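# Drive the last cover screw and rack the screwdriver

## Task

The cover has four screws; three are already fully seated, each with an orange paint mark next to its hole. Take the hex screwdriver out of the rack and, working from above and rotating clockwise, screw in the remaining one until its head is level in depth with the other three. The depth must come from turning; any depth won by pressing or striking does not count. Afterwards put the screwdriver back upright in the rack, fully release it so the hand neither grips it at all nor bears much of its weight, and move the hand away.

## Robot and tools

Robot: one arm with six joints (shoulder pan -3.142 to 3.142 rad, shoulder lift -6.283 to 6.283, elbow 0.000 to 3.142, wrists 1-3 -6.283 to 6.283) ending in a five-finger right hand. The arm is stiff, its joints have speed and acceleration limits, and commands are smoothed, so motion trails them by about 0.17 s.

Frames: the scene frame has its origin on the table top under the arm base, +z up, +y to the left when facing along +x. The base may be slightly tilted. The controlled point is the hand point, 0.05 m in front of the palm where index pad and thumb tip meet in a pinch. Its own axes: +z along straightened fingers, +y out of the palm, +x across the palm toward the little finger. Straight fingers extend 0.06-0.07 m past it along +z. Across the palm the hand spans 0.08 m on the little-finger side, and 0.02 m (thumb tucked in front) up to 0.09 m on the thumb side. A wrist bracket on the little-finger side sticks out 0.03 m past the point along +y and 0.11 m across; it can collide.

Row format (used by execute_actions and move): 14 numbers, each in [-1, 1]. First six: dx, dy, dz, rx, ry, rz, an offset (not a pose) in the hand point's own axes; 1.0 = 0.6 m for dx-dz and 180 degrees for the rotation vector rx-rz. The offset is counted from the hand point pose printed in the latest result showing it; before such a result exists, and for any second or later call within the same reply, it is counted from where the robot is when the action begins. Rows are not cumulative: each is measured from that same reference. All zeros returns the hand to that reference, it is not a pause. Next six are absolute finger targets in the order little, ring, middle, index, thumb_bend, thumb_turn: +1 open/straight, -1 closed/curled; thumb_turn -1 places the thumb in front of the palm facing the fingers, +1 beside it. A pinch is roughly index -0.22, thumb_bend -0.75, thumb_turn -0.57. Then force_limit: -1 to +1 maps linearly to about 0-10 N fingertip force (0-15 N for the two thumb motors), stopping closing only. Last, speed: -1 nearly still to +1 full (whole finger travel 0.6 s). Each control step the commanded pose is clipped to within 100 mm and 16 degrees of the measured one.

execute_actions: argument actions is a list holding one item or nothing. Empty list: just report state. {"rows": [...], "steps": n}: 1-15 rows, n up to 15 (default 15), each step 1/30 s, one row per step, the last row reused if rows run out. {"steps": n} with no rows: a wait of up to 300 steps counted from the previous result, reply time included. Optional pictures (boolean) toggles camera images. A refused call does nothing. After an action ends the arm continues only to the last clipped pose, so check the reported pose and send the remainder.

move: argument target is one 14-number row as above. The hand point follows a straight path toward it lasting 0.5-10 s (longer paths are cut at 10 s), rotating the short way, not avoiding obstacles, possibly overshooting speed, especially near full reach. speed: m/s, 0.002-0.5, default 0.25; rotation up to twice that in rad/s. stop_force: optional, 9-40 N; the path halts when the wrist sensor feels that much extra push against the motion for two steps, then backs up two steps and holds. It only works well when moving slowly and not rotating, and is unavailable in the first 0.2 s. Omit it when backing away from something being pressed. Hand numbers are sent at the start. Result adds a move: line with the ending (done, off_target, moving, held, fault, contact) and limits (paced = pose clipped, held = some steps blocked), plus distance from target.

wait: seconds 0-10, sends nothing new. zoom_image: camera (cam_high, cam_low, cam_wrist) and region [x0, y0, x1, y1] in pixels, at most 504 by 504. show_instructions: no arguments, shows reference pages. finished_scene: scene = current scene number; irreversible, grades the task.

Results: position in metres, orientation as quaternion wxyz, velocities m/s and rad/s, all in the scene frame; reported position drifts more at long reach. Wrist force/torque are in the hand point axes, offset up to about 4 N, noise up to 2.4 N, saturating near 50 N; pressing reads as force pointing back into the arm. hand_measured (positions on target scale), hand_stopped_by (moving, target, force, stalled, fault) and hand_load_n (positive = pushed open) list six motors in row order; a lost grip shows as loads near 0. HELD marks steps not fully sent; "pose unreachable" means the clearance check intervened. A Hand target line shows the current driven pose. Fingers keep moving toward targets after an action, then lock (holding at least 15 N); to loosen send a more open target.

Cameras: cam_high and cam_low 504x504, cam_wrist 616x616 fisheye.

Avoid: torque on any joint reaching its limit (141 N m for the first three, 26.3 N m for the wrists, held weight included) or 150 N on the arm, both causing a 10 s stop; pushing past contact with this stiff arm; motors above 85 °C (warning from 70 °C); fast impacts; drops or slips; anything leaving the table. Loose objects may get occasional small nudges. Screw depth must come from rotation, and the screwdriver must end fully released in the rack.

Each tool is called by a JSON object that holds its "api" and its "payload".

## Session

{"api": "execute_actions", "payload": {"actions": []}}

Scene clock: 0.00 s of 13600.00 s.
end_effector_position=(+0.3290, +0.2863, +0.1252) hand_measured=(+1.000, +1.000, +1.000, +1.000, +1.000, +1.000) hand_load_n=(+0.0, +0.0, +0.0, +0.0, +0.0, +0.0) hand_stopped_by=(target, target, target, target, target, target) hand_force_limit=0.00 hand_speed=-0.80 end_effector_quat_wxyz=(-0.108, +0.679, -0.706, -0.170) end_effector_velocity=(-0.000, -0.000, -0.000) end_effector_angular_velocity=(+0.000, +0.001, -0.000)
Joint positions: [ 0.074 -1.103  1.703  1.028  1.167 -3.051]
Joint velocities: [-0.     0.001  0.001 -0.    -0.    -0.   ]
Wrist force (N, on the end effector, along its own x y z axes, offset not removed): no reading
Wrist torque (N m, same axes, about the end effector's origin, offset not removed): no reading
Hand target: +0.329, +0.286, +0.125; -0.108, +0.679, -0.706, -0.170
camera_calibration (this result's frames):
cam_wrist: T_world_to_cam=[[-0.974441, 0.186771, 0.124823, 0.262703], [0.208629, 0.546381, 0.811136, -0.324426], [0.0832953, 0.816446, -0.571382, -0.0644964], [0, 0, 0, 1]] pos_world=[0.329046, 0.180853, 0.19351]

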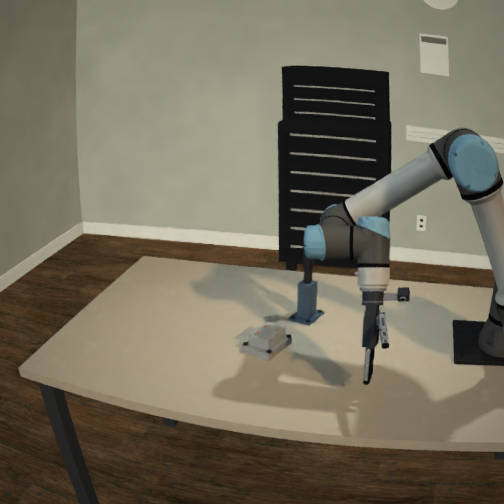

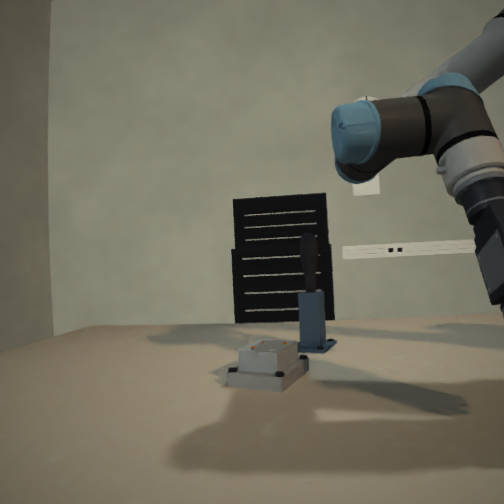

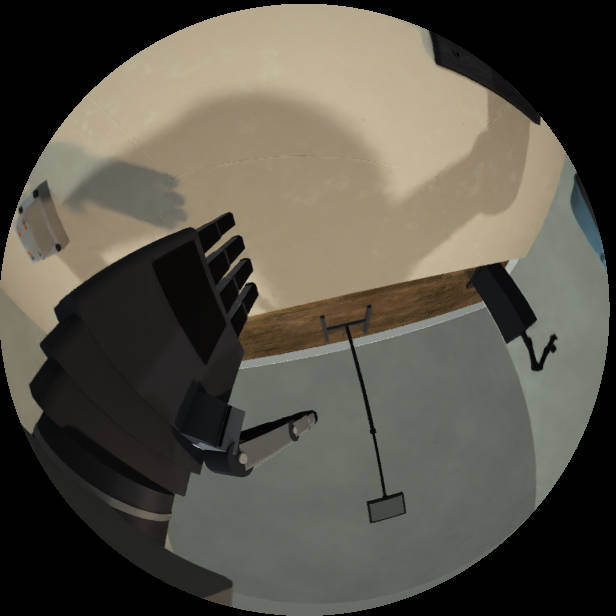

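{"api": "zoom_image", "payload": {"camera": "cam_high", "region": [230,240,350,360]}}

{"api": "zoom_image", "payload": {"camera": "cam_low", "region": [215,225,355,400]}}

Region (230, 240, 350, 360) of cam_high's 504x504 image, scaled by 4.200, with more detail than that image has.

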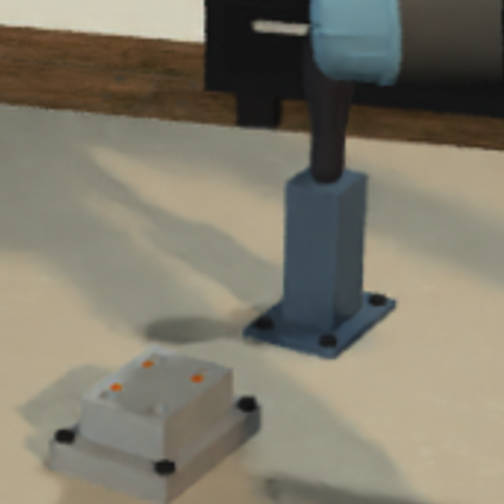

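Region (215, 225, 355, 400) of cam_low's 504x504 image, scaled by 2.880, with more detail than that image has; it fills the left 403 columns of this view, and the rest is white.

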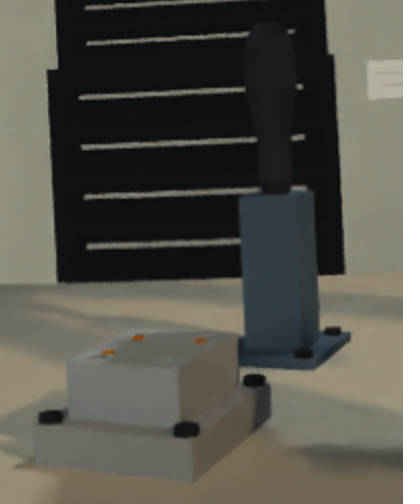

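{"api": "execute_actions", "payload": {"actions": []}}

Scene clock: 6.03 s of 13600.00 s.
end_effector_position=(+0.3290, +0.2863, +0.1252) hand_measured=(+1.000, +1.000, +1.000, +1.000, +1.000, +1.000) hand_load_n=(+0.0, +0.0, +0.0, +0.0, +0.0, +0.0) hand_stopped_by=(target, target, target, target, target, target) hand_force_limit=0.00 hand_speed=-0.80 end_effector_quat_wxyz=(-0.108, +0.679, -0.706, -0.170) end_effector_velocity=(+0.000, -0.000, -0.000) end_effector_angular_velocity=(+0.000, +0.000, -0.000)
Joint positions: [ 0.074 -1.103  1.703  1.028  1.167 -3.051]
Joint velocities: [-0.  0.  0. -0. -0. -0.]
Wrist force (N, on the end effector, along its own x y z axes, offset not removed): [0.4 2.1 1.5]
Wrist torque (N m, same axes, about the end effector's origin, offset not removed): [0.29 -0.14 0.12]
Hand target: +0.329, +0.286, +0.125; -0.108, +0.679, -0.706, -0.170
Steps of this call (steps 1 to 90: nothing new was sent; then 3.03 s passed at rest). Readings (end_effector_position | what the end effector reports):
1: (+0.3290, +0.2863, +0.1252) | hand_measured=(+1.000, +1.000, +1.000, +1.000, +1.000, +1.000) hand_load_n=(+0.0, +0.0, +0.0, +0.0, +0.0, +0.0) hand_stopped_by=(target, target, target, target, target, target) hand_force_limit=0.00 hand_speed=-0.80
2: (+0.3290, +0.2863, +0.1252) | hand_measured=(+1.000, +1.000, +1.000, +1.000, +1.000, +1.000) hand_load_n=(+0.0, +0.0, +0.0, +0.0, +0.0, +0.0) hand_stopped_by=(target, target, target, target, target, target) hand_force_limit=0.00 hand_speed=-0.80
4: (+0.3290, +0.2863, +0.1252) | hand_measured=(+1.000, +1.000, +1.000, +1.000, +1.000, +1.000) hand_load_n=(+0.0, +0.0, +0.0, +0.0, +0.0, +0.0) hand_stopped_by=(target, target, target, target, target, target) hand_force_limit=0.00 hand_speed=-0.80
8: (+0.3290, +0.2863, +0.1252) | hand_measured=(+1.000, +1.000, +1.000, +1.000, +1.000, +1.000) hand_load_n=(+0.0, +0.0, +0.0, +0.0, +0.0, +0.0) hand_stopped_by=(target, target, target, target, target, target) hand_force_limit=0.00 hand_speed=-0.80
90: the state above
camera_calibration (this result's frames):
cam_wrist: T_world_to_cam=[[-0.974441, 0.186771, 0.124823, 0.262703], [0.208629, 0.546381, 0.811136, -0.324426], [0.0832952, 0.816446, -0.571382, -0.0644964], [0, 0, 0, 1]] pos_world=[0.329046, 0.180853, 0.19351]

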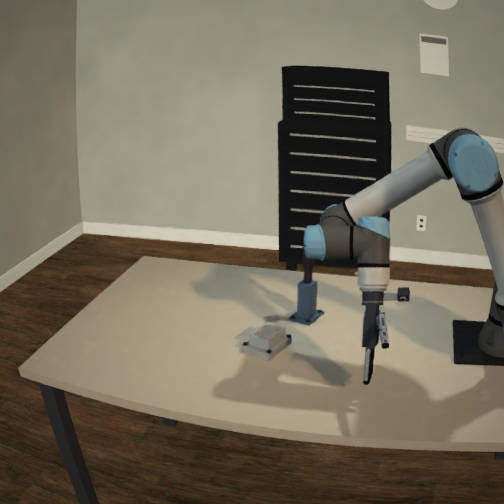

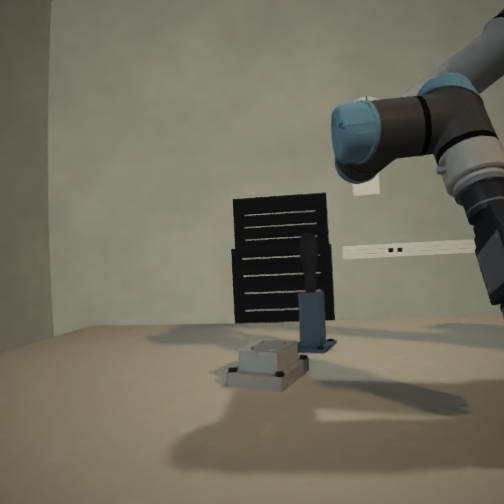

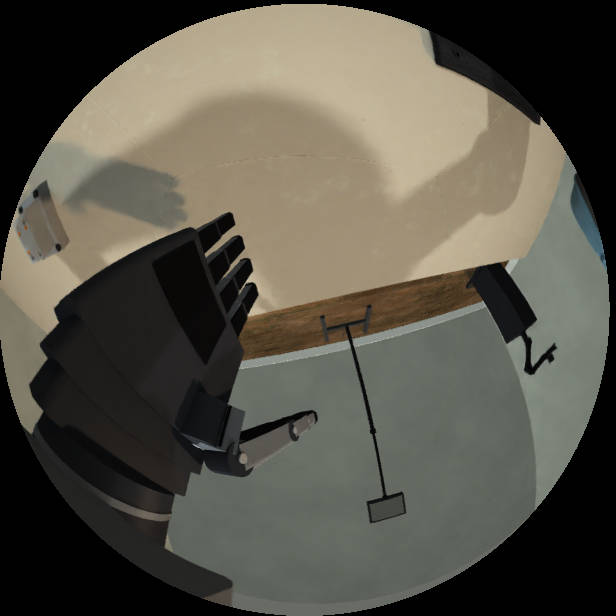

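{"api": "move", "payload": {"target": [-0.108,0.026,-0.26,0,0,0,1,1,1,1,1,-1,0.4,0.5], "speed": 0.3}}

{"api": "move", "payload": {"target": [0,0,0,0.354,0.502,-0.474,1,1,1,1,1,-1,0.4,0.5], "speed": 0.4}}

Scene clock: 11.00 s of 13600.00 s.
end_effector_position=(+0.3292, +0.2862, +0.2945) hand_measured=(+1.000, +1.000, +1.000, +1.000, +1.000, -1.000) hand_load_n=(+0.0, +0.0, +0.0, +0.0, +0.0, +0.0) hand_stopped_by=(target, target, target, target, target, target) hand_force_limit=0.40 hand_speed=0.50 end_effector_quat_wxyz=(-0.108, +0.679, -0.706, -0.170) end_effector_velocity=(-0.000, -0.000, +0.003) end_effector_angular_velocity=(+0.000, +0.003, +0.000)
Joint positions: [ 0.072 -1.259  1.457  1.43   1.167 -3.052]
Joint velocities: [-0.    -0.    -0.006  0.009 -0.    -0.001]
Wrist force (N, on the end effector, along its own x y z axes, offset not removed): [0.2 1.6 2.1]
Wrist torque (N m, same axes, about the end effector's origin, offset not removed): [0.22 -0.10 0.07]
Hand target: +0.329, +0.286, +0.295; -0.108, +0.679, -0.706, -0.170
Off the commanded pose: 0.000 m, 0 deg.
After step 90, 0.67 s passed at rest.
move: done
camera_calibration (this result's frames):
cam_wrist: T_world_to_cam=[[-0.97444, 0.18684, 0.124727, 0.241772], [0.208581, 0.546298, 0.811204, -0.461669], [0.0834275, 0.816486, -0.571306, 0.0322625], [0, 0, 0, 1]] pos_world=[0.329196, 0.180695, 0.362784]

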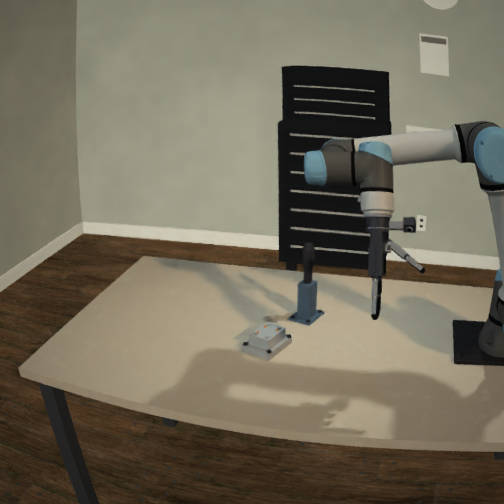

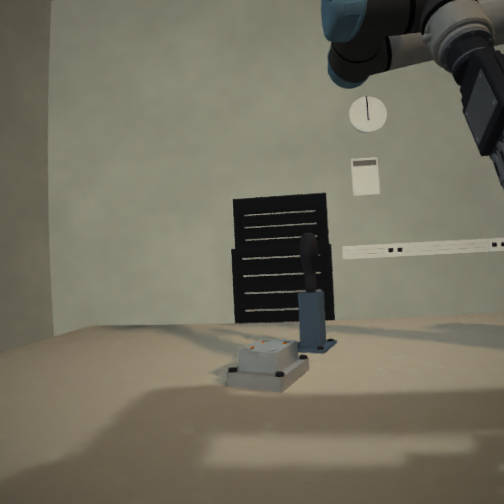

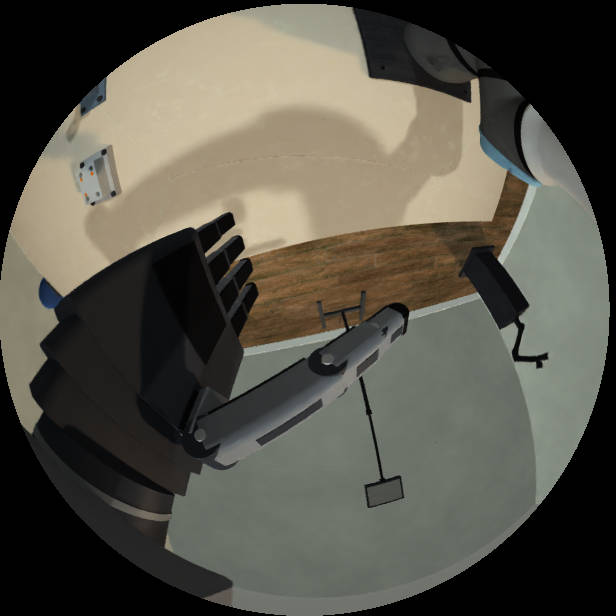

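Scene clock: 14.43 s of 13600.00 s.
end_effector_position=(+0.3266, +0.2849, +0.2953) hand_measured=(+1.000, +1.000, +1.000, +1.000, +1.000, -1.000) hand_load_n=(+0.0, +0.0, +0.0, +0.0, +0.0, +0.0) hand_stopped_by=(target, target, target, target, target, target) hand_force_limit=0.40 hand_speed=0.50 end_effector_quat_wxyz=(+0.007, +0.761, -0.100, +0.641) end_effector_velocity=(-0.000, +0.000, +0.000) end_effector_angular_velocity=(+0.000, -0.000, +0.000)
Joint positions: [ 0.974 -1.503  1.836  0.05   2.646 -4.25 ]
Joint velocities: [ 0.001  0.    -0.    -0.     0.001 -0.   ]
Wrist force (N, on the end effector, along its own x y z axes, offset not removed): [0.8 0.9 1.1]
Wrist torque (N m, same axes, about the end effector's origin, offset not removed): [0.16 -0.16 0.05]
Hand target: +0.327, +0.285, +0.295; +0.007, +0.761, -0.100, +0.641
Off the commanded pose: 0.003 m, 17 deg; orientation clipped at the last step of the last action.
move: held; limits=paced,held; held on 11 of 103 steps, including the last
pose unreachable: on one or more control steps of this call an arm could not follow its commanded pose, so it was not sent that pose on those steps. On the call's last step it was still not sent that pose. It may still have moved: this result reports where it is.
cause: the commanded pose would bring two parts of the arm too close to each other (joints 4 (wrist 1) to 6 (wrist 3) lie between them).
camera_calibration (this result's frames):
cam_wrist: T_world_to_cam=[[-0.152927, -0.946313, -0.284789, 0.414795], [-0.64669, 0.313737, -0.695242, 0.329342], [0.747265, 0.0778488, -0.65995, 0.0537841], [0, 0, 0, 1]] pos_world=[0.236225, 0.285012, 0.382596]

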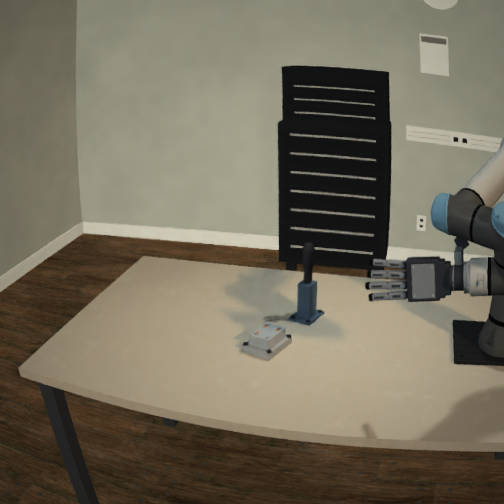

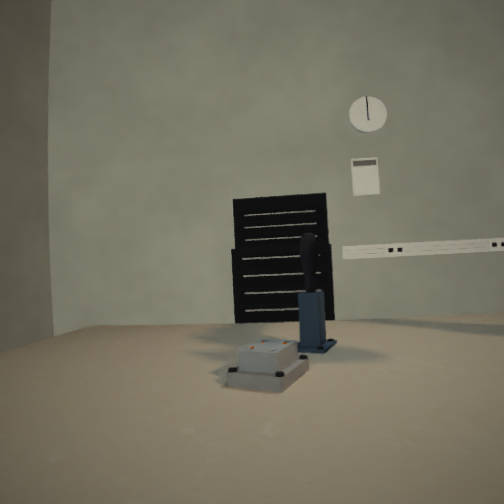

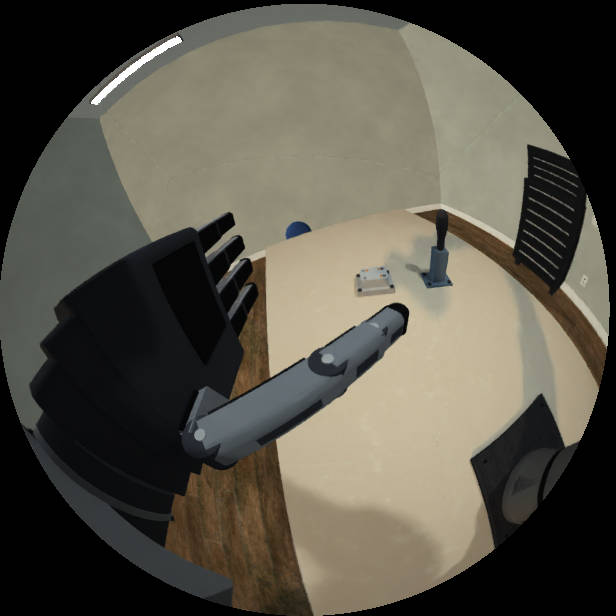

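{"api": "move", "payload": {"target": [0.018,0.378,0.317,0.05,0.064,-0.046,1,1,1,1,1,-1,0.4,0.5], "speed": 0.25}}

Scene clock: 22.20 s of 13600.00 s.
end_effector_position=(+0.4715, +0.0388, +0.2475) hand_measured=(+1.000, +1.000, +1.000, +1.000, +1.000, -1.000) hand_load_n=(+0.0, +0.0, +0.0, +0.0, +0.0, +0.0) hand_stopped_by=(target, target, target, target, target, target) hand_force_limit=0.40 hand_speed=0.50 end_effector_quat_wxyz=(+0.022, +0.702, -0.010, +0.712) end_effector_velocity=(+0.009, -0.010, -0.003) end_effector_angular_velocity=(+0.002, -0.028, +0.075)
Joint positions: [-0.094 -1.866  2.423 -0.574  1.512 -4.727]
Joint velocities: [-0.134 -0.024  0.046 -0.049 -0.209  0.008]
Wrist force (N, on the end effector, along its own x y z axes, offset not removed): [-0.6 1.6 1.0]
Wrist torque (N m, same axes, about the end effector's origin, offset not removed): [0.27 0.02 0.04]
Hand target: +0.473, +0.037, +0.247; +0.018, +0.700, -0.006, +0.714
Off the commanded pose: 0.007 m, 3 deg.
move: moving (no rest 5 s after the path's end); limits=paced
camera_calibration (this result's frames):
cam_wrist: T_world_to_cam=[[-0.00924749, -0.988747, -0.149308, 0.090907], [-0.531458, 0.13134, -0.836841, 0.454782], [0.847034, 0.0716123, -0.526692, -0.146614], [0, 0, 0, 1]] pos_world=[0.366726, 0.0406526, 0.316933]

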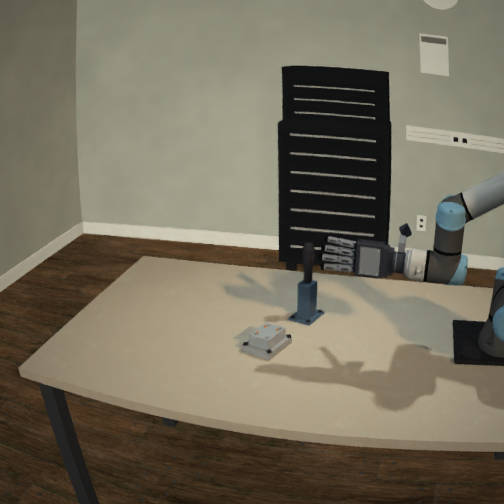

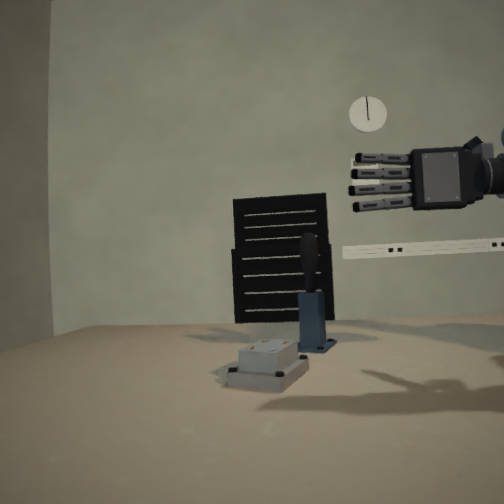

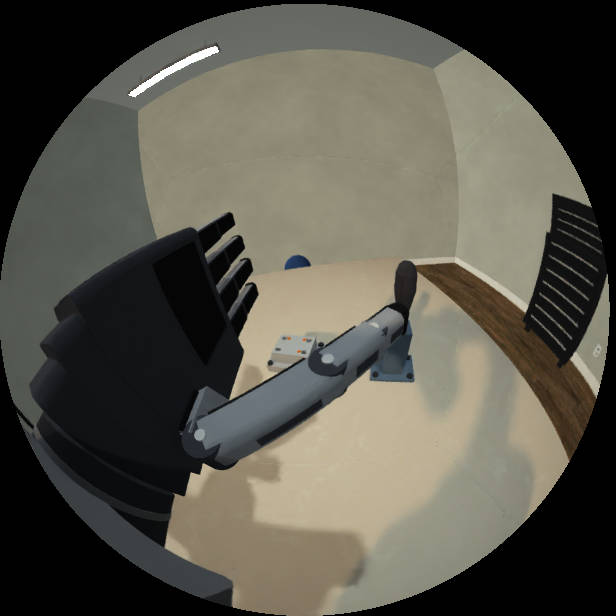

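{"api": "move", "payload": {"target": [-0.148,0.165,0.01,0,0,0,1,1,1,1,1,-1,0.4,0.5], "speed": 0.15}}

Scene clock: 24.83 s of 13600.00 s.
end_effector_position=(+0.4739, -0.0617, +0.1608) hand_measured=(+1.000, +1.000, +1.000, +1.000, +1.000, -1.000) hand_load_n=(+0.0, +0.0, +0.0, +0.0, +0.0, +0.0) hand_stopped_by=(target, target, target, target, target, target) hand_force_limit=0.40 hand_speed=0.50 end_effector_quat_wxyz=(+0.023, +0.702, -0.010, +0.712) end_effector_velocity=(+0.001, -0.002, -0.002) end_effector_angular_velocity=(+0.000, -0.002, +0.003)
Joint positions: [-0.574 -1.715  2.62  -0.923  1.033 -4.719]
Joint velocities: [-0.011  0.011  0.004 -0.017 -0.014  0.002]
Wrist force (N, on the end effector, along its own x y z axes, offset not removed): [0.2 1.0 0.9]
Wrist torque (N m, same axes, about the end effector's origin, offset not removed): [0.19 -0.06 0.08]
Hand target: +0.474, -0.062, +0.160; +0.022, +0.702, -0.010, +0.712
Off the commanded pose: 0.000 m, 0 deg.
move: done
camera_calibration (this result's frames):
cam_wrist: T_world_to_cam=[[-0.00968306, -0.988799, -0.148939, -0.0213341], [-0.531856, 0.131223, -0.836606, 0.396849], [0.84678, 0.0711132, -0.527169, -0.187037], [0, 0, 0, 1]] pos_world=[0.369239, -0.0598702, 0.230229]

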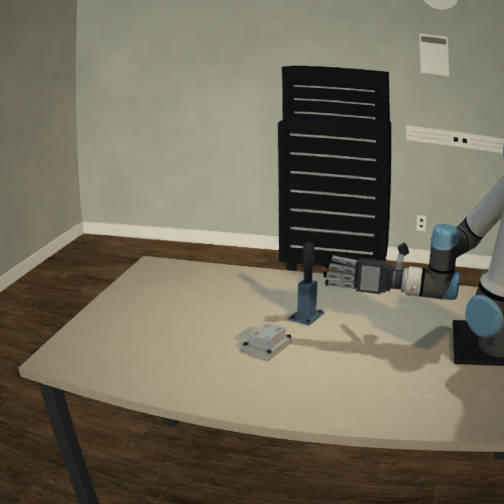

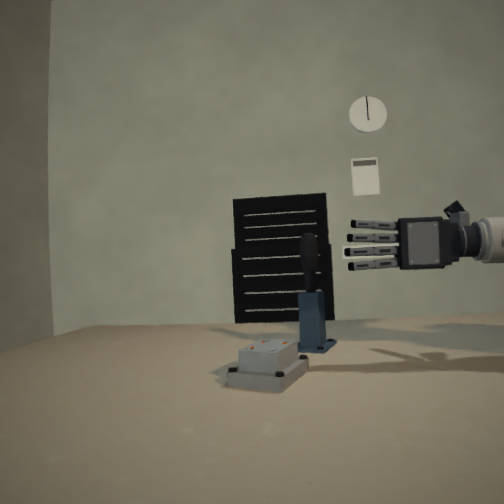

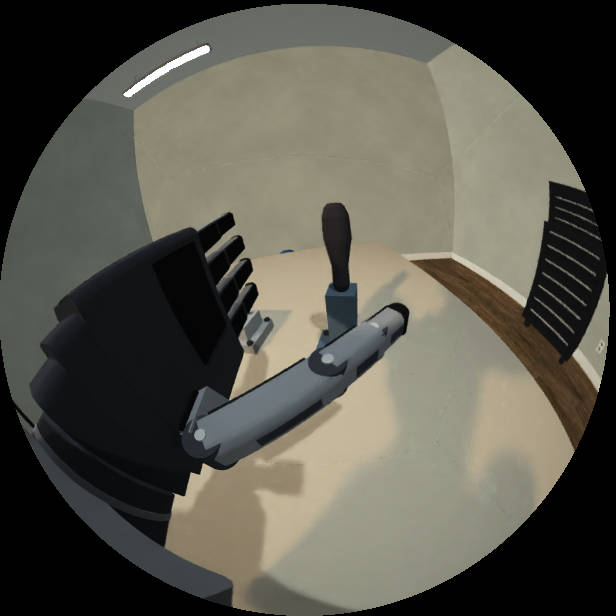

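{"api": "move", "payload": {"target": [-0.005,0.092,0.02,0,0,0,1,1,1,1,1,-1,0.4,0.5], "speed": 0.1}}

{"api": "move", "payload": {"target": [0,0,0.18,0,0,0,1,1,1,1,1,-1,0.4,0.5], "speed": 0.1}}

Scene clock: 27.77 s of 13600.00 s.
end_effector_position=(+0.4832, -0.1172, +0.1589) hand_measured=(+1.000, +1.000, +1.000, +1.000, +1.000, -1.000) hand_load_n=(+0.0, +0.0, +0.0, +0.0, +0.0, +0.0) hand_stopped_by=(target, target, target, target, target, target) hand_force_limit=0.40 hand_speed=0.50 end_effector_quat_wxyz=(+0.023, +0.702, -0.010, +0.712) end_effector_velocity=(+0.001, -0.003, +0.000) end_effector_angular_velocity=(-0.001, -0.001, +0.002)
Joint positions: [-0.768 -1.664  2.587 -0.944  0.838 -4.714]
Joint velocities: [-0.009  0.005 -0.003 -0.003 -0.011  0.001]
Wrist force (N, on the end effector, along its own x y z axes, offset not removed): [-0.4 3.3 -0.3]
Wrist torque (N m, same axes, about the end effector's origin, offset not removed): [0.58 0.02 0.08]
Hand target: +0.483, -0.118, +0.159; +0.023, +0.702, -0.010, +0.712
Off the commanded pose: 0.000 m, 0 deg.
move: done
camera_calibration (this result's frames):
cam_wrist: T_world_to_cam=[[-0.00995956, -0.988818, -0.148794, -0.0762134], [-0.531954, 0.131238, -0.836541, 0.40753], [0.846714, 0.0708201, -0.527313, -0.191896], [0, 0, 0, 1]] pos_world=[0.37851, -0.115254, 0.228386]

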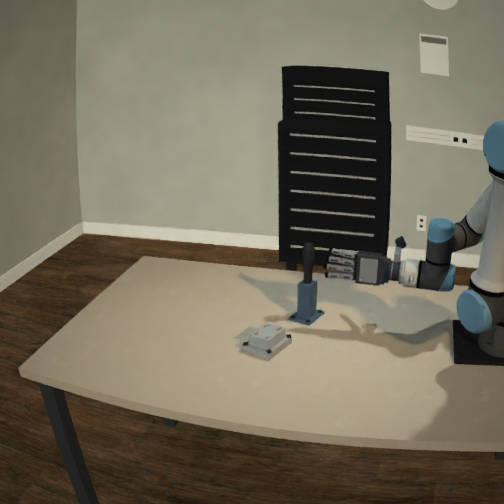

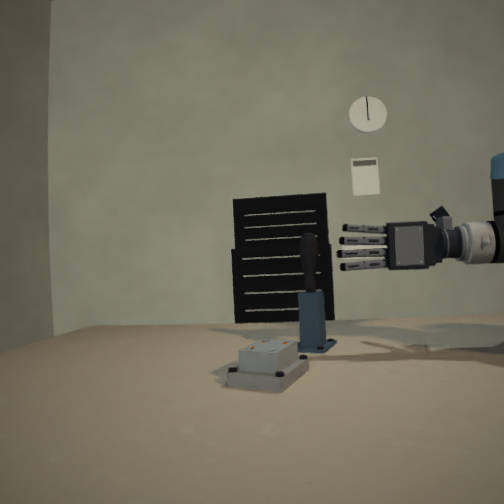

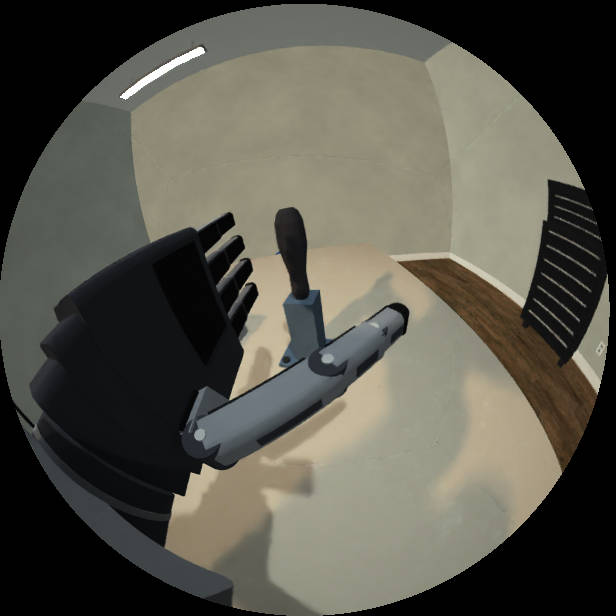

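Scene clock: 29.40 s of 13600.00 s.
end_effector_position=(+0.5907, -0.1222, +0.1605) hand_measured=(+1.000, +1.000, +1.000, +1.000, +1.000, -1.000) hand_load_n=(+0.0, +0.0, +0.0, +0.0, +0.0, +0.0) hand_stopped_by=(target, target, target, target, target, target) hand_force_limit=0.40 hand_speed=0.50 end_effector_quat_wxyz=(+0.023, +0.702, -0.010, +0.712) end_effector_velocity=(+0.003, -0.001, -0.000) end_effector_angular_velocity=(+0.000, +0.000, -0.001)
Joint positions: [-0.53  -1.397  2.294 -0.915  1.077 -4.719]
Joint velocities: [ 0.003  0.007 -0.008  0.001  0.004 -0.   ]
Wrist force (N, on the end effector, along its own x y z axes, offset not removed): [1.5 1.4 2.0]
Wrist torque (N m, same axes, about the end effector's origin, offset not removed): [0.24 -0.27 0.09]
Hand target: +0.591, -0.122, +0.160; +0.023, +0.702, -0.010, +0.712
Off the commanded pose: 0.000 m, 0 deg.
move: done
camera_calibration (this result's frames):
cam_wrist: T_world_to_cam=[[-0.00984105, -0.988793, -0.148969, -0.0799341], [-0.53182, 0.131335, -0.836611, 0.466669], [0.8468, 0.0709915, -0.527152, -0.281808], [0, 0, 0, 1]] pos_world=[0.486032, -0.120322, 0.229957]

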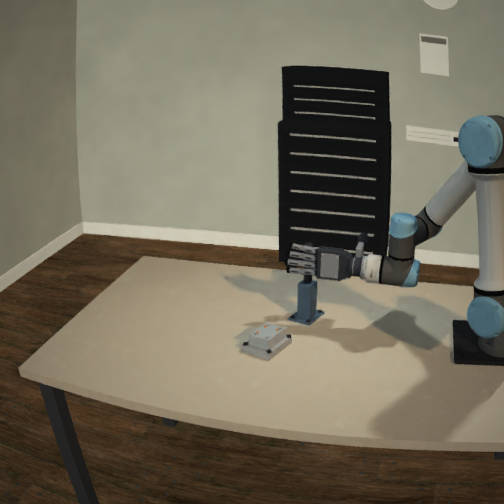

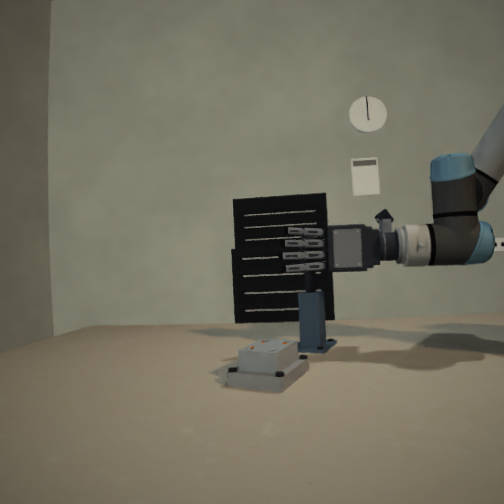

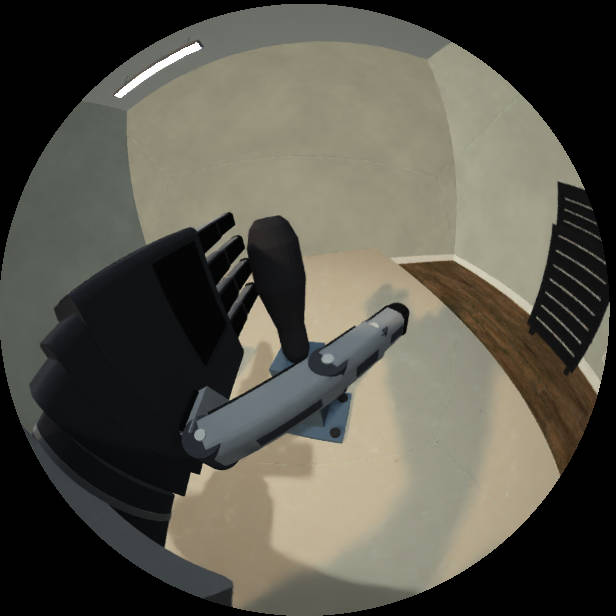

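{"api": "move", "payload": {"target": [0,0.003,0.093,0,0,0,1,1,1,1,1,-1,0.4,0.5], "speed": 0.05, "stop_force": 9}}

{"api": "move", "payload": {"target": [0,0,0,0,0,0,-1,-1,-1,-1,-1,-1,0.9,-0.2], "speed": 0.01}}

Scene clock: 31.97 s of 13600.00 s.
end_effector_position=(+0.6460, -0.1266, +0.1613) hand_measured=(+1.000, +1.000, +1.000, +1.000, +1.000, -1.000) hand_load_n=(+0.0, +0.0, +0.0, +0.0, +0.0, +0.0) hand_stopped_by=(target, target, target, target, target, target) hand_force_limit=0.40 hand_speed=0.50 end_effector_quat_wxyz=(+0.023, +0.702, -0.010, +0.712) end_effector_velocity=(+0.003, -0.000, +0.000) end_effector_angular_velocity=(-0.000, +0.000, +0.001)
Joint positions: [-0.464 -1.287  2.138 -0.869  1.143 -4.721]
Joint velocities: [ 0.002  0.006 -0.009  0.004  0.002 -0.   ]
Wrist force (N, on the end effector, along its own x y z axes, offset not removed): [-0.8 1.6 2.0]
Wrist torque (N m, same axes, about the end effector's origin, offset not removed): [0.24 0.07 -0.02]
Hand target: +0.646, -0.127, +0.161; +0.023, +0.702, -0.010, +0.712
Off the commanded pose: 0.000 m, 0 deg.
move: done
camera_calibration (this result's frames):
cam_wrist: T_world_to_cam=[[-0.00979712, -0.988786, -0.14902, -0.0836242], [-0.531773, 0.131358, -0.836638, 0.497325], [0.84683, 0.0710479, -0.527096, -0.327873], [0, 0, 0, 1]] pos_world=[0.541297, -0.12472, 0.230799]

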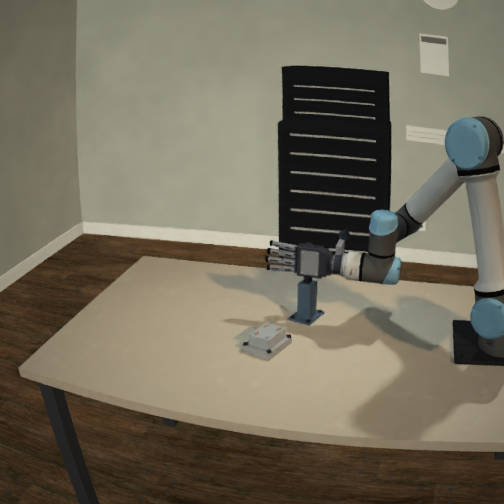

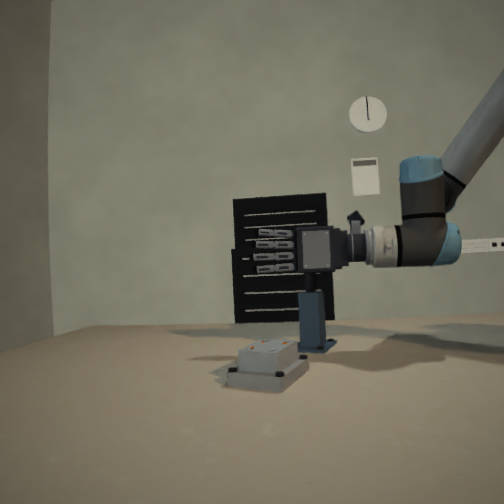

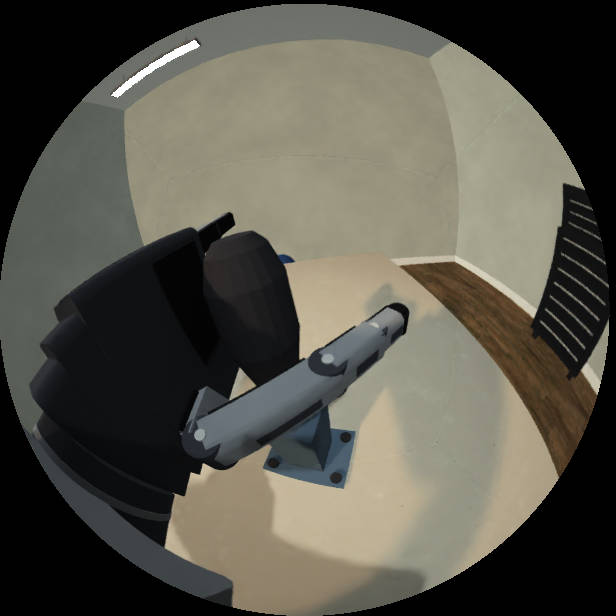

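Scene clock: 33.73 s of 13600.00 s.
end_effector_position=(+0.6460, -0.1268, +0.1614) hand_measured=(-0.980, -0.876, -0.590, -0.902, -0.038, -1.000) hand_load_n=(+12.5, +8.5, +9.0, +8.5, +14.5, +2.0) hand_stopped_by=(force, force, force, force, force, target) hand_force_limit=0.90 hand_speed=-0.20 end_effector_quat_wxyz=(+0.023, +0.702, -0.010, +0.712) end_effector_velocity=(-0.000, +0.000, -0.000) end_effector_angular_velocity=(+0.000, +0.000, +0.000)
Joint positions: [-0.464 -1.287  2.138 -0.869  1.143 -4.721]
Joint velocities: [-0.    -0.     0.001  0.    -0.001 -0.   ]
Wrist force (N, on the end effector, along its own x y z axes, offset not removed): [-3.7 31.5 25.3]
Wrist torque (N m, same axes, about the end effector's origin, offset not removed): [1.12 -0.68 1.10]
Hand target: +0.646, -0.127, +0.161; +0.023, +0.702, -0.010, +0.712
Off the commanded pose: 0.000 m, 0 deg.
move: done
camera_calibration (this result's frames):
cam_wrist: T_world_to_cam=[[-0.01013, -0.988798, -0.148914, -0.0836239], [-0.531552, 0.131463, -0.836762, 0.497286], [0.846965, 0.0706789, -0.526929, -0.327973], [0, 0, 0, 1]] pos_world=[0.541268, -0.124881, 0.230838]

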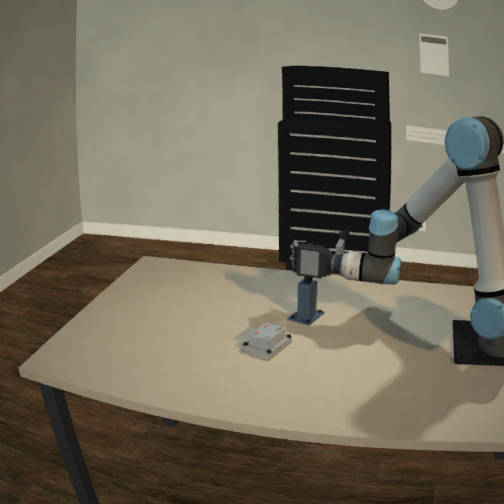

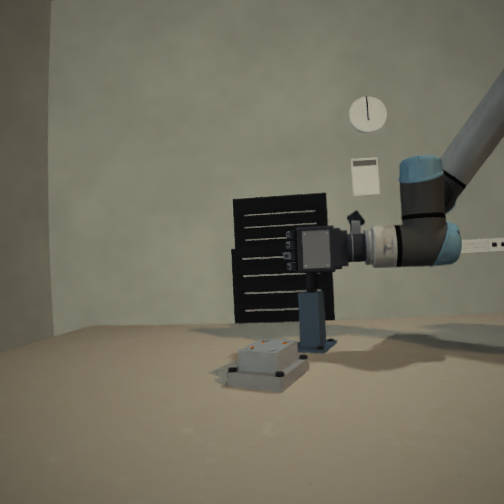

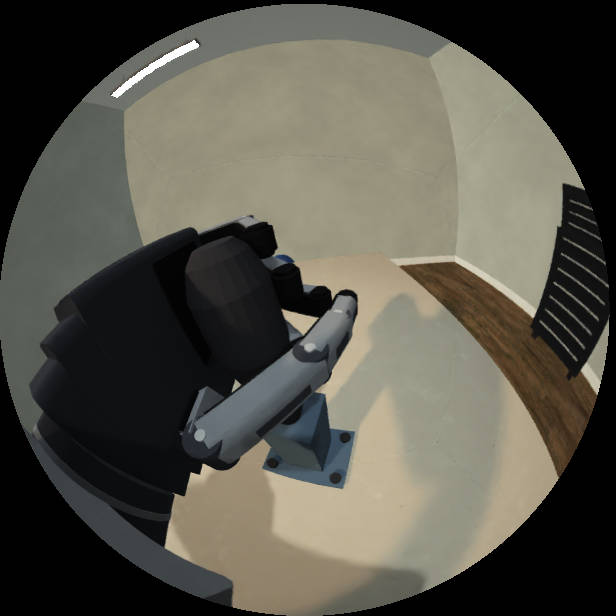

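{"api": "move", "payload": {"target": [0,0.005,0.004,0,0,0,-1,-1,-1,-1,-1,-1,0.9,-0.2], "speed": 0.01}}

Scene clock: 35.10 s of 13600.00 s.
end_effector_position=(+0.6481, -0.1296, +0.1614) hand_measured=(-0.982, -0.878, -0.590, -0.904, -0.038, -1.000) hand_load_n=(+0.5, +0.0, +9.0, +0.0, +14.5, +2.0) hand_stopped_by=(force, force, force, force, force, target) hand_force_limit=0.90 hand_speed=-0.20 end_effector_quat_wxyz=(+0.023, +0.702, -0.010, +0.712) end_effector_velocity=(+0.001, -0.003, +0.000) end_effector_angular_velocity=(-0.001, -0.001, -0.002)
Joint positions: [-0.468 -1.282  2.131 -0.867  1.139 -4.721]
Joint velocities: [-0.004  0.003 -0.004  0.    -0.002 -0.   ]
Wrist force (N, on the end effector, along its own x y z axes, offset not removed): [0.7 2.5 0.6]
Wrist torque (N m, same axes, about the end effector's origin, offset not removed): [0.43 -0.13 0.09]
Hand target: +0.648, -0.130, +0.161; +0.023, +0.702, -0.010, +0.712
Off the commanded pose: 0.000 m, 0 deg.
move: done
camera_calibration (this result's frames):
cam_wrist: T_world_to_cam=[[-0.0100034, -0.988803, -0.148893, -0.0864403], [-0.531675, 0.131368, -0.836698, 0.498836], [0.846889, 0.0707928, -0.527036, -0.329437], [0, 0, 0, 1]] pos_world=[0.54335, -0.127682, 0.230879]

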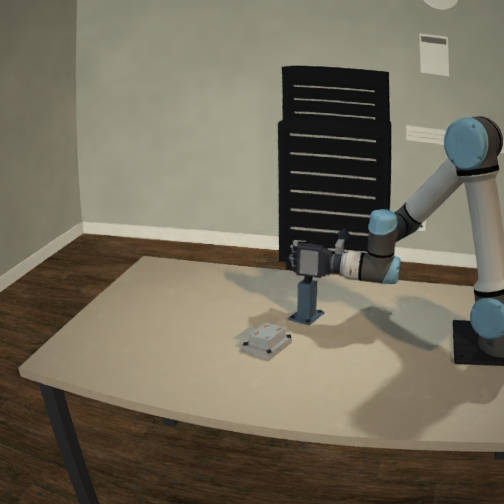

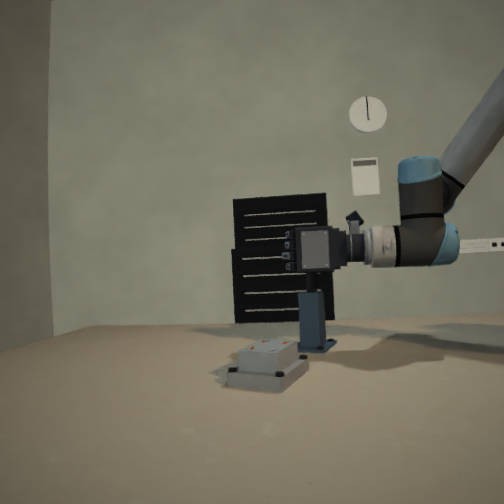

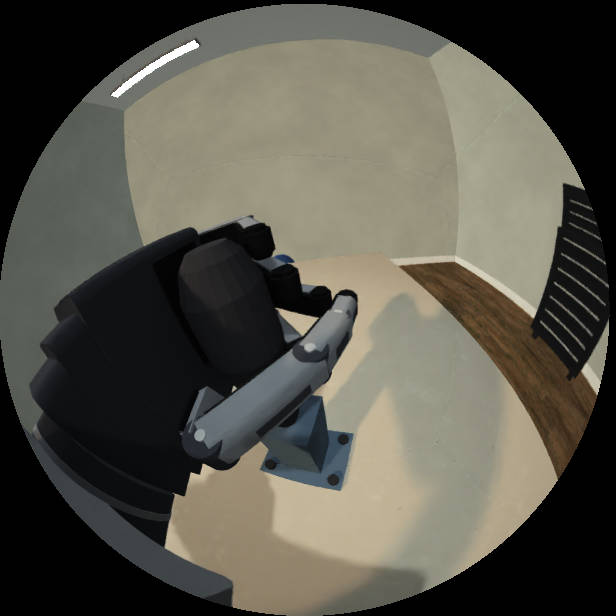

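{"api": "move", "payload": {"target": [0,0,0,0,0,0,-0.998,-0.985,-0.985,-0.985,-0.985,-1,0.9,-0.2], "speed": 0.01}}

{"api": "move", "payload": {"target": [0.22,0,0,0,0,0,-0.998,-0.985,-0.985,-0.985,-0.985,-1,0.9,-0.2], "speed": 0.06}}

Scene clock: 36.70 s of 13600.00 s.
end_effector_position=(+0.6481, -0.1298, +0.1615) hand_measured=(-0.998, -0.944, -0.594, -0.974, -0.038, -1.000) hand_load_n=(+0.5, +12.5, +10.5, +12.5, +14.5, +2.0) hand_stopped_by=(target, force, force, force, force, target) hand_force_limit=0.90 hand_speed=-0.20 end_effector_quat_wxyz=(+0.023, +0.702, -0.010, +0.712) end_effector_velocity=(+0.000, +0.000, +0.000) end_effector_angular_velocity=(-0.001, -0.001, +0.001)
Joint positions: [-0.468 -1.282  2.131 -0.867  1.139 -4.721]
Joint velocities: [ 0.001 -0.     0.    -0.001 -0.    -0.   ]
Wrist force (N, on the end effector, along its own x y z axes, offset not removed): [-4.0 16.0 19.8]
Wrist torque (N m, same axes, about the end effector's origin, offset not removed): [0.34 -0.19 0.27]
Hand target: +0.648, -0.130, +0.161; +0.023, +0.702, -0.010, +0.712
Off the commanded pose: 0.000 m, 0 deg.
move: done
camera_calibration (this result's frames):
cam_wrist: T_world_to_cam=[[-0.0101907, -0.988794, -0.148938, -0.086463], [-0.531583, 0.131513, -0.836734, 0.498899], [0.846945, 0.0706462, -0.526966, -0.329504], [0, 0, 0, 1]] pos_world=[0.543397, -0.127828, 0.230931]

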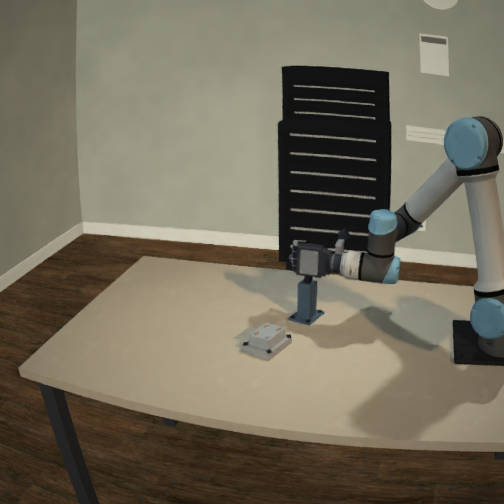

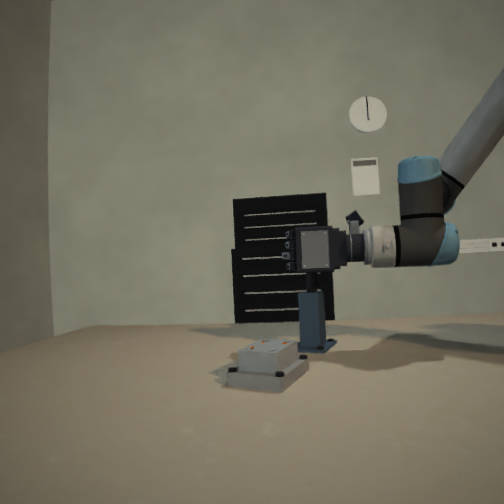

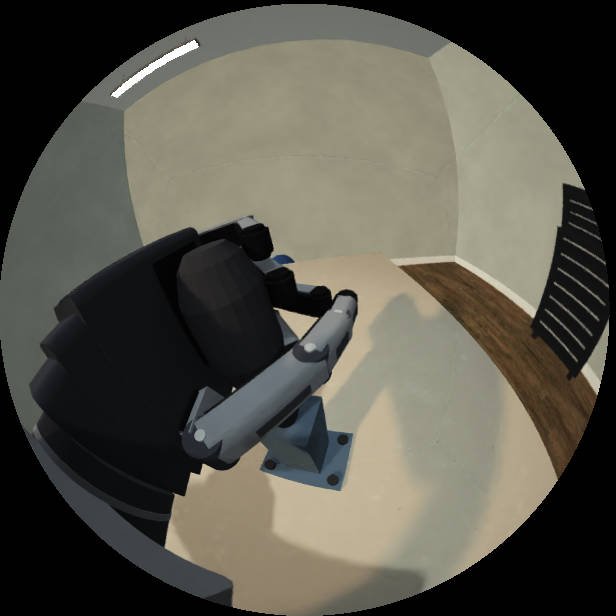

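Scene clock: 39.37 s of 13600.00 s.
end_effector_position=(+0.6463, -0.1273, +0.2932) hand_measured=(-0.998, -0.944, -0.594, -0.972, -0.038, -1.000) hand_load_n=(+0.0, +6.5, +10.5, +8.0, +15.0, +2.0) hand_stopped_by=(target, force, force, force, force, target) hand_force_limit=0.90 hand_speed=-0.20 end_effector_quat_wxyz=(+0.023, +0.702, -0.010, +0.712) end_effector_velocity=(+0.000, +0.000, +0.002) end_effector_angular_velocity=(-0.001, +0.001, -0.001)
Joint positions: [-0.466 -1.502  1.977 -0.492  1.142 -4.721]
Joint velocities: [ 0.001 -0.002 -0.005  0.009  0.001 -0.001]
Wrist force (N, on the end effector, along its own x y z axes, offset not removed): [-0.6 2.9 -0.1]
Wrist torque (N m, same axes, about the end effector's origin, offset not removed): [0.51 -0.01 0.08]
Hand target: +0.646, -0.127, +0.293; +0.023, +0.702, -0.010, +0.712
Off the commanded pose: 0.000 m, 0 deg.
move: done
camera_calibration (this result's frames):
cam_wrist: T_world_to_cam=[[-0.0101761, -0.988781, -0.149026, -0.0644504], [-0.531518, 0.131585, -0.836764, 0.607752], [0.846986, 0.0706951, -0.526894, -0.258751], [0, 0, 0, 1]] pos_world=[0.541534, -0.125406, 0.362606]

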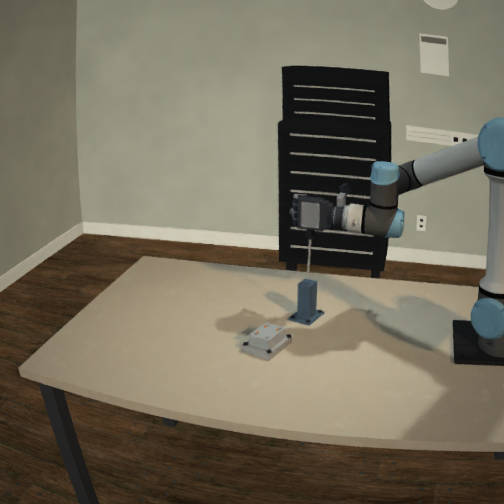

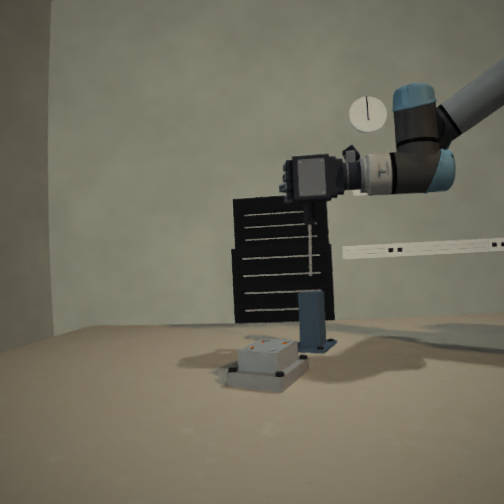

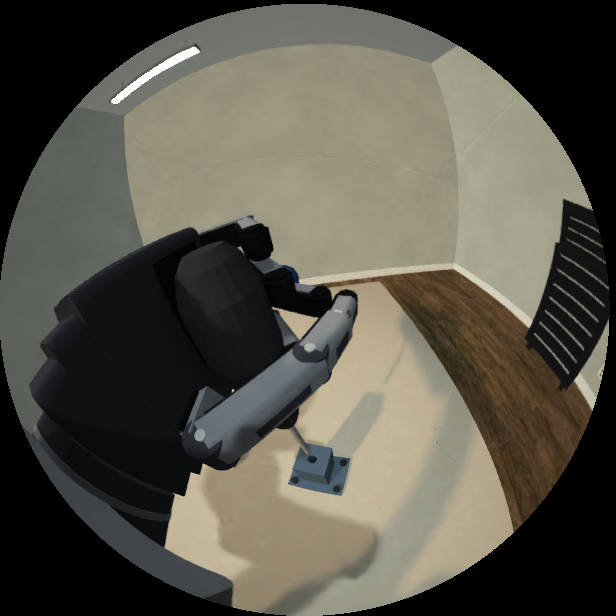

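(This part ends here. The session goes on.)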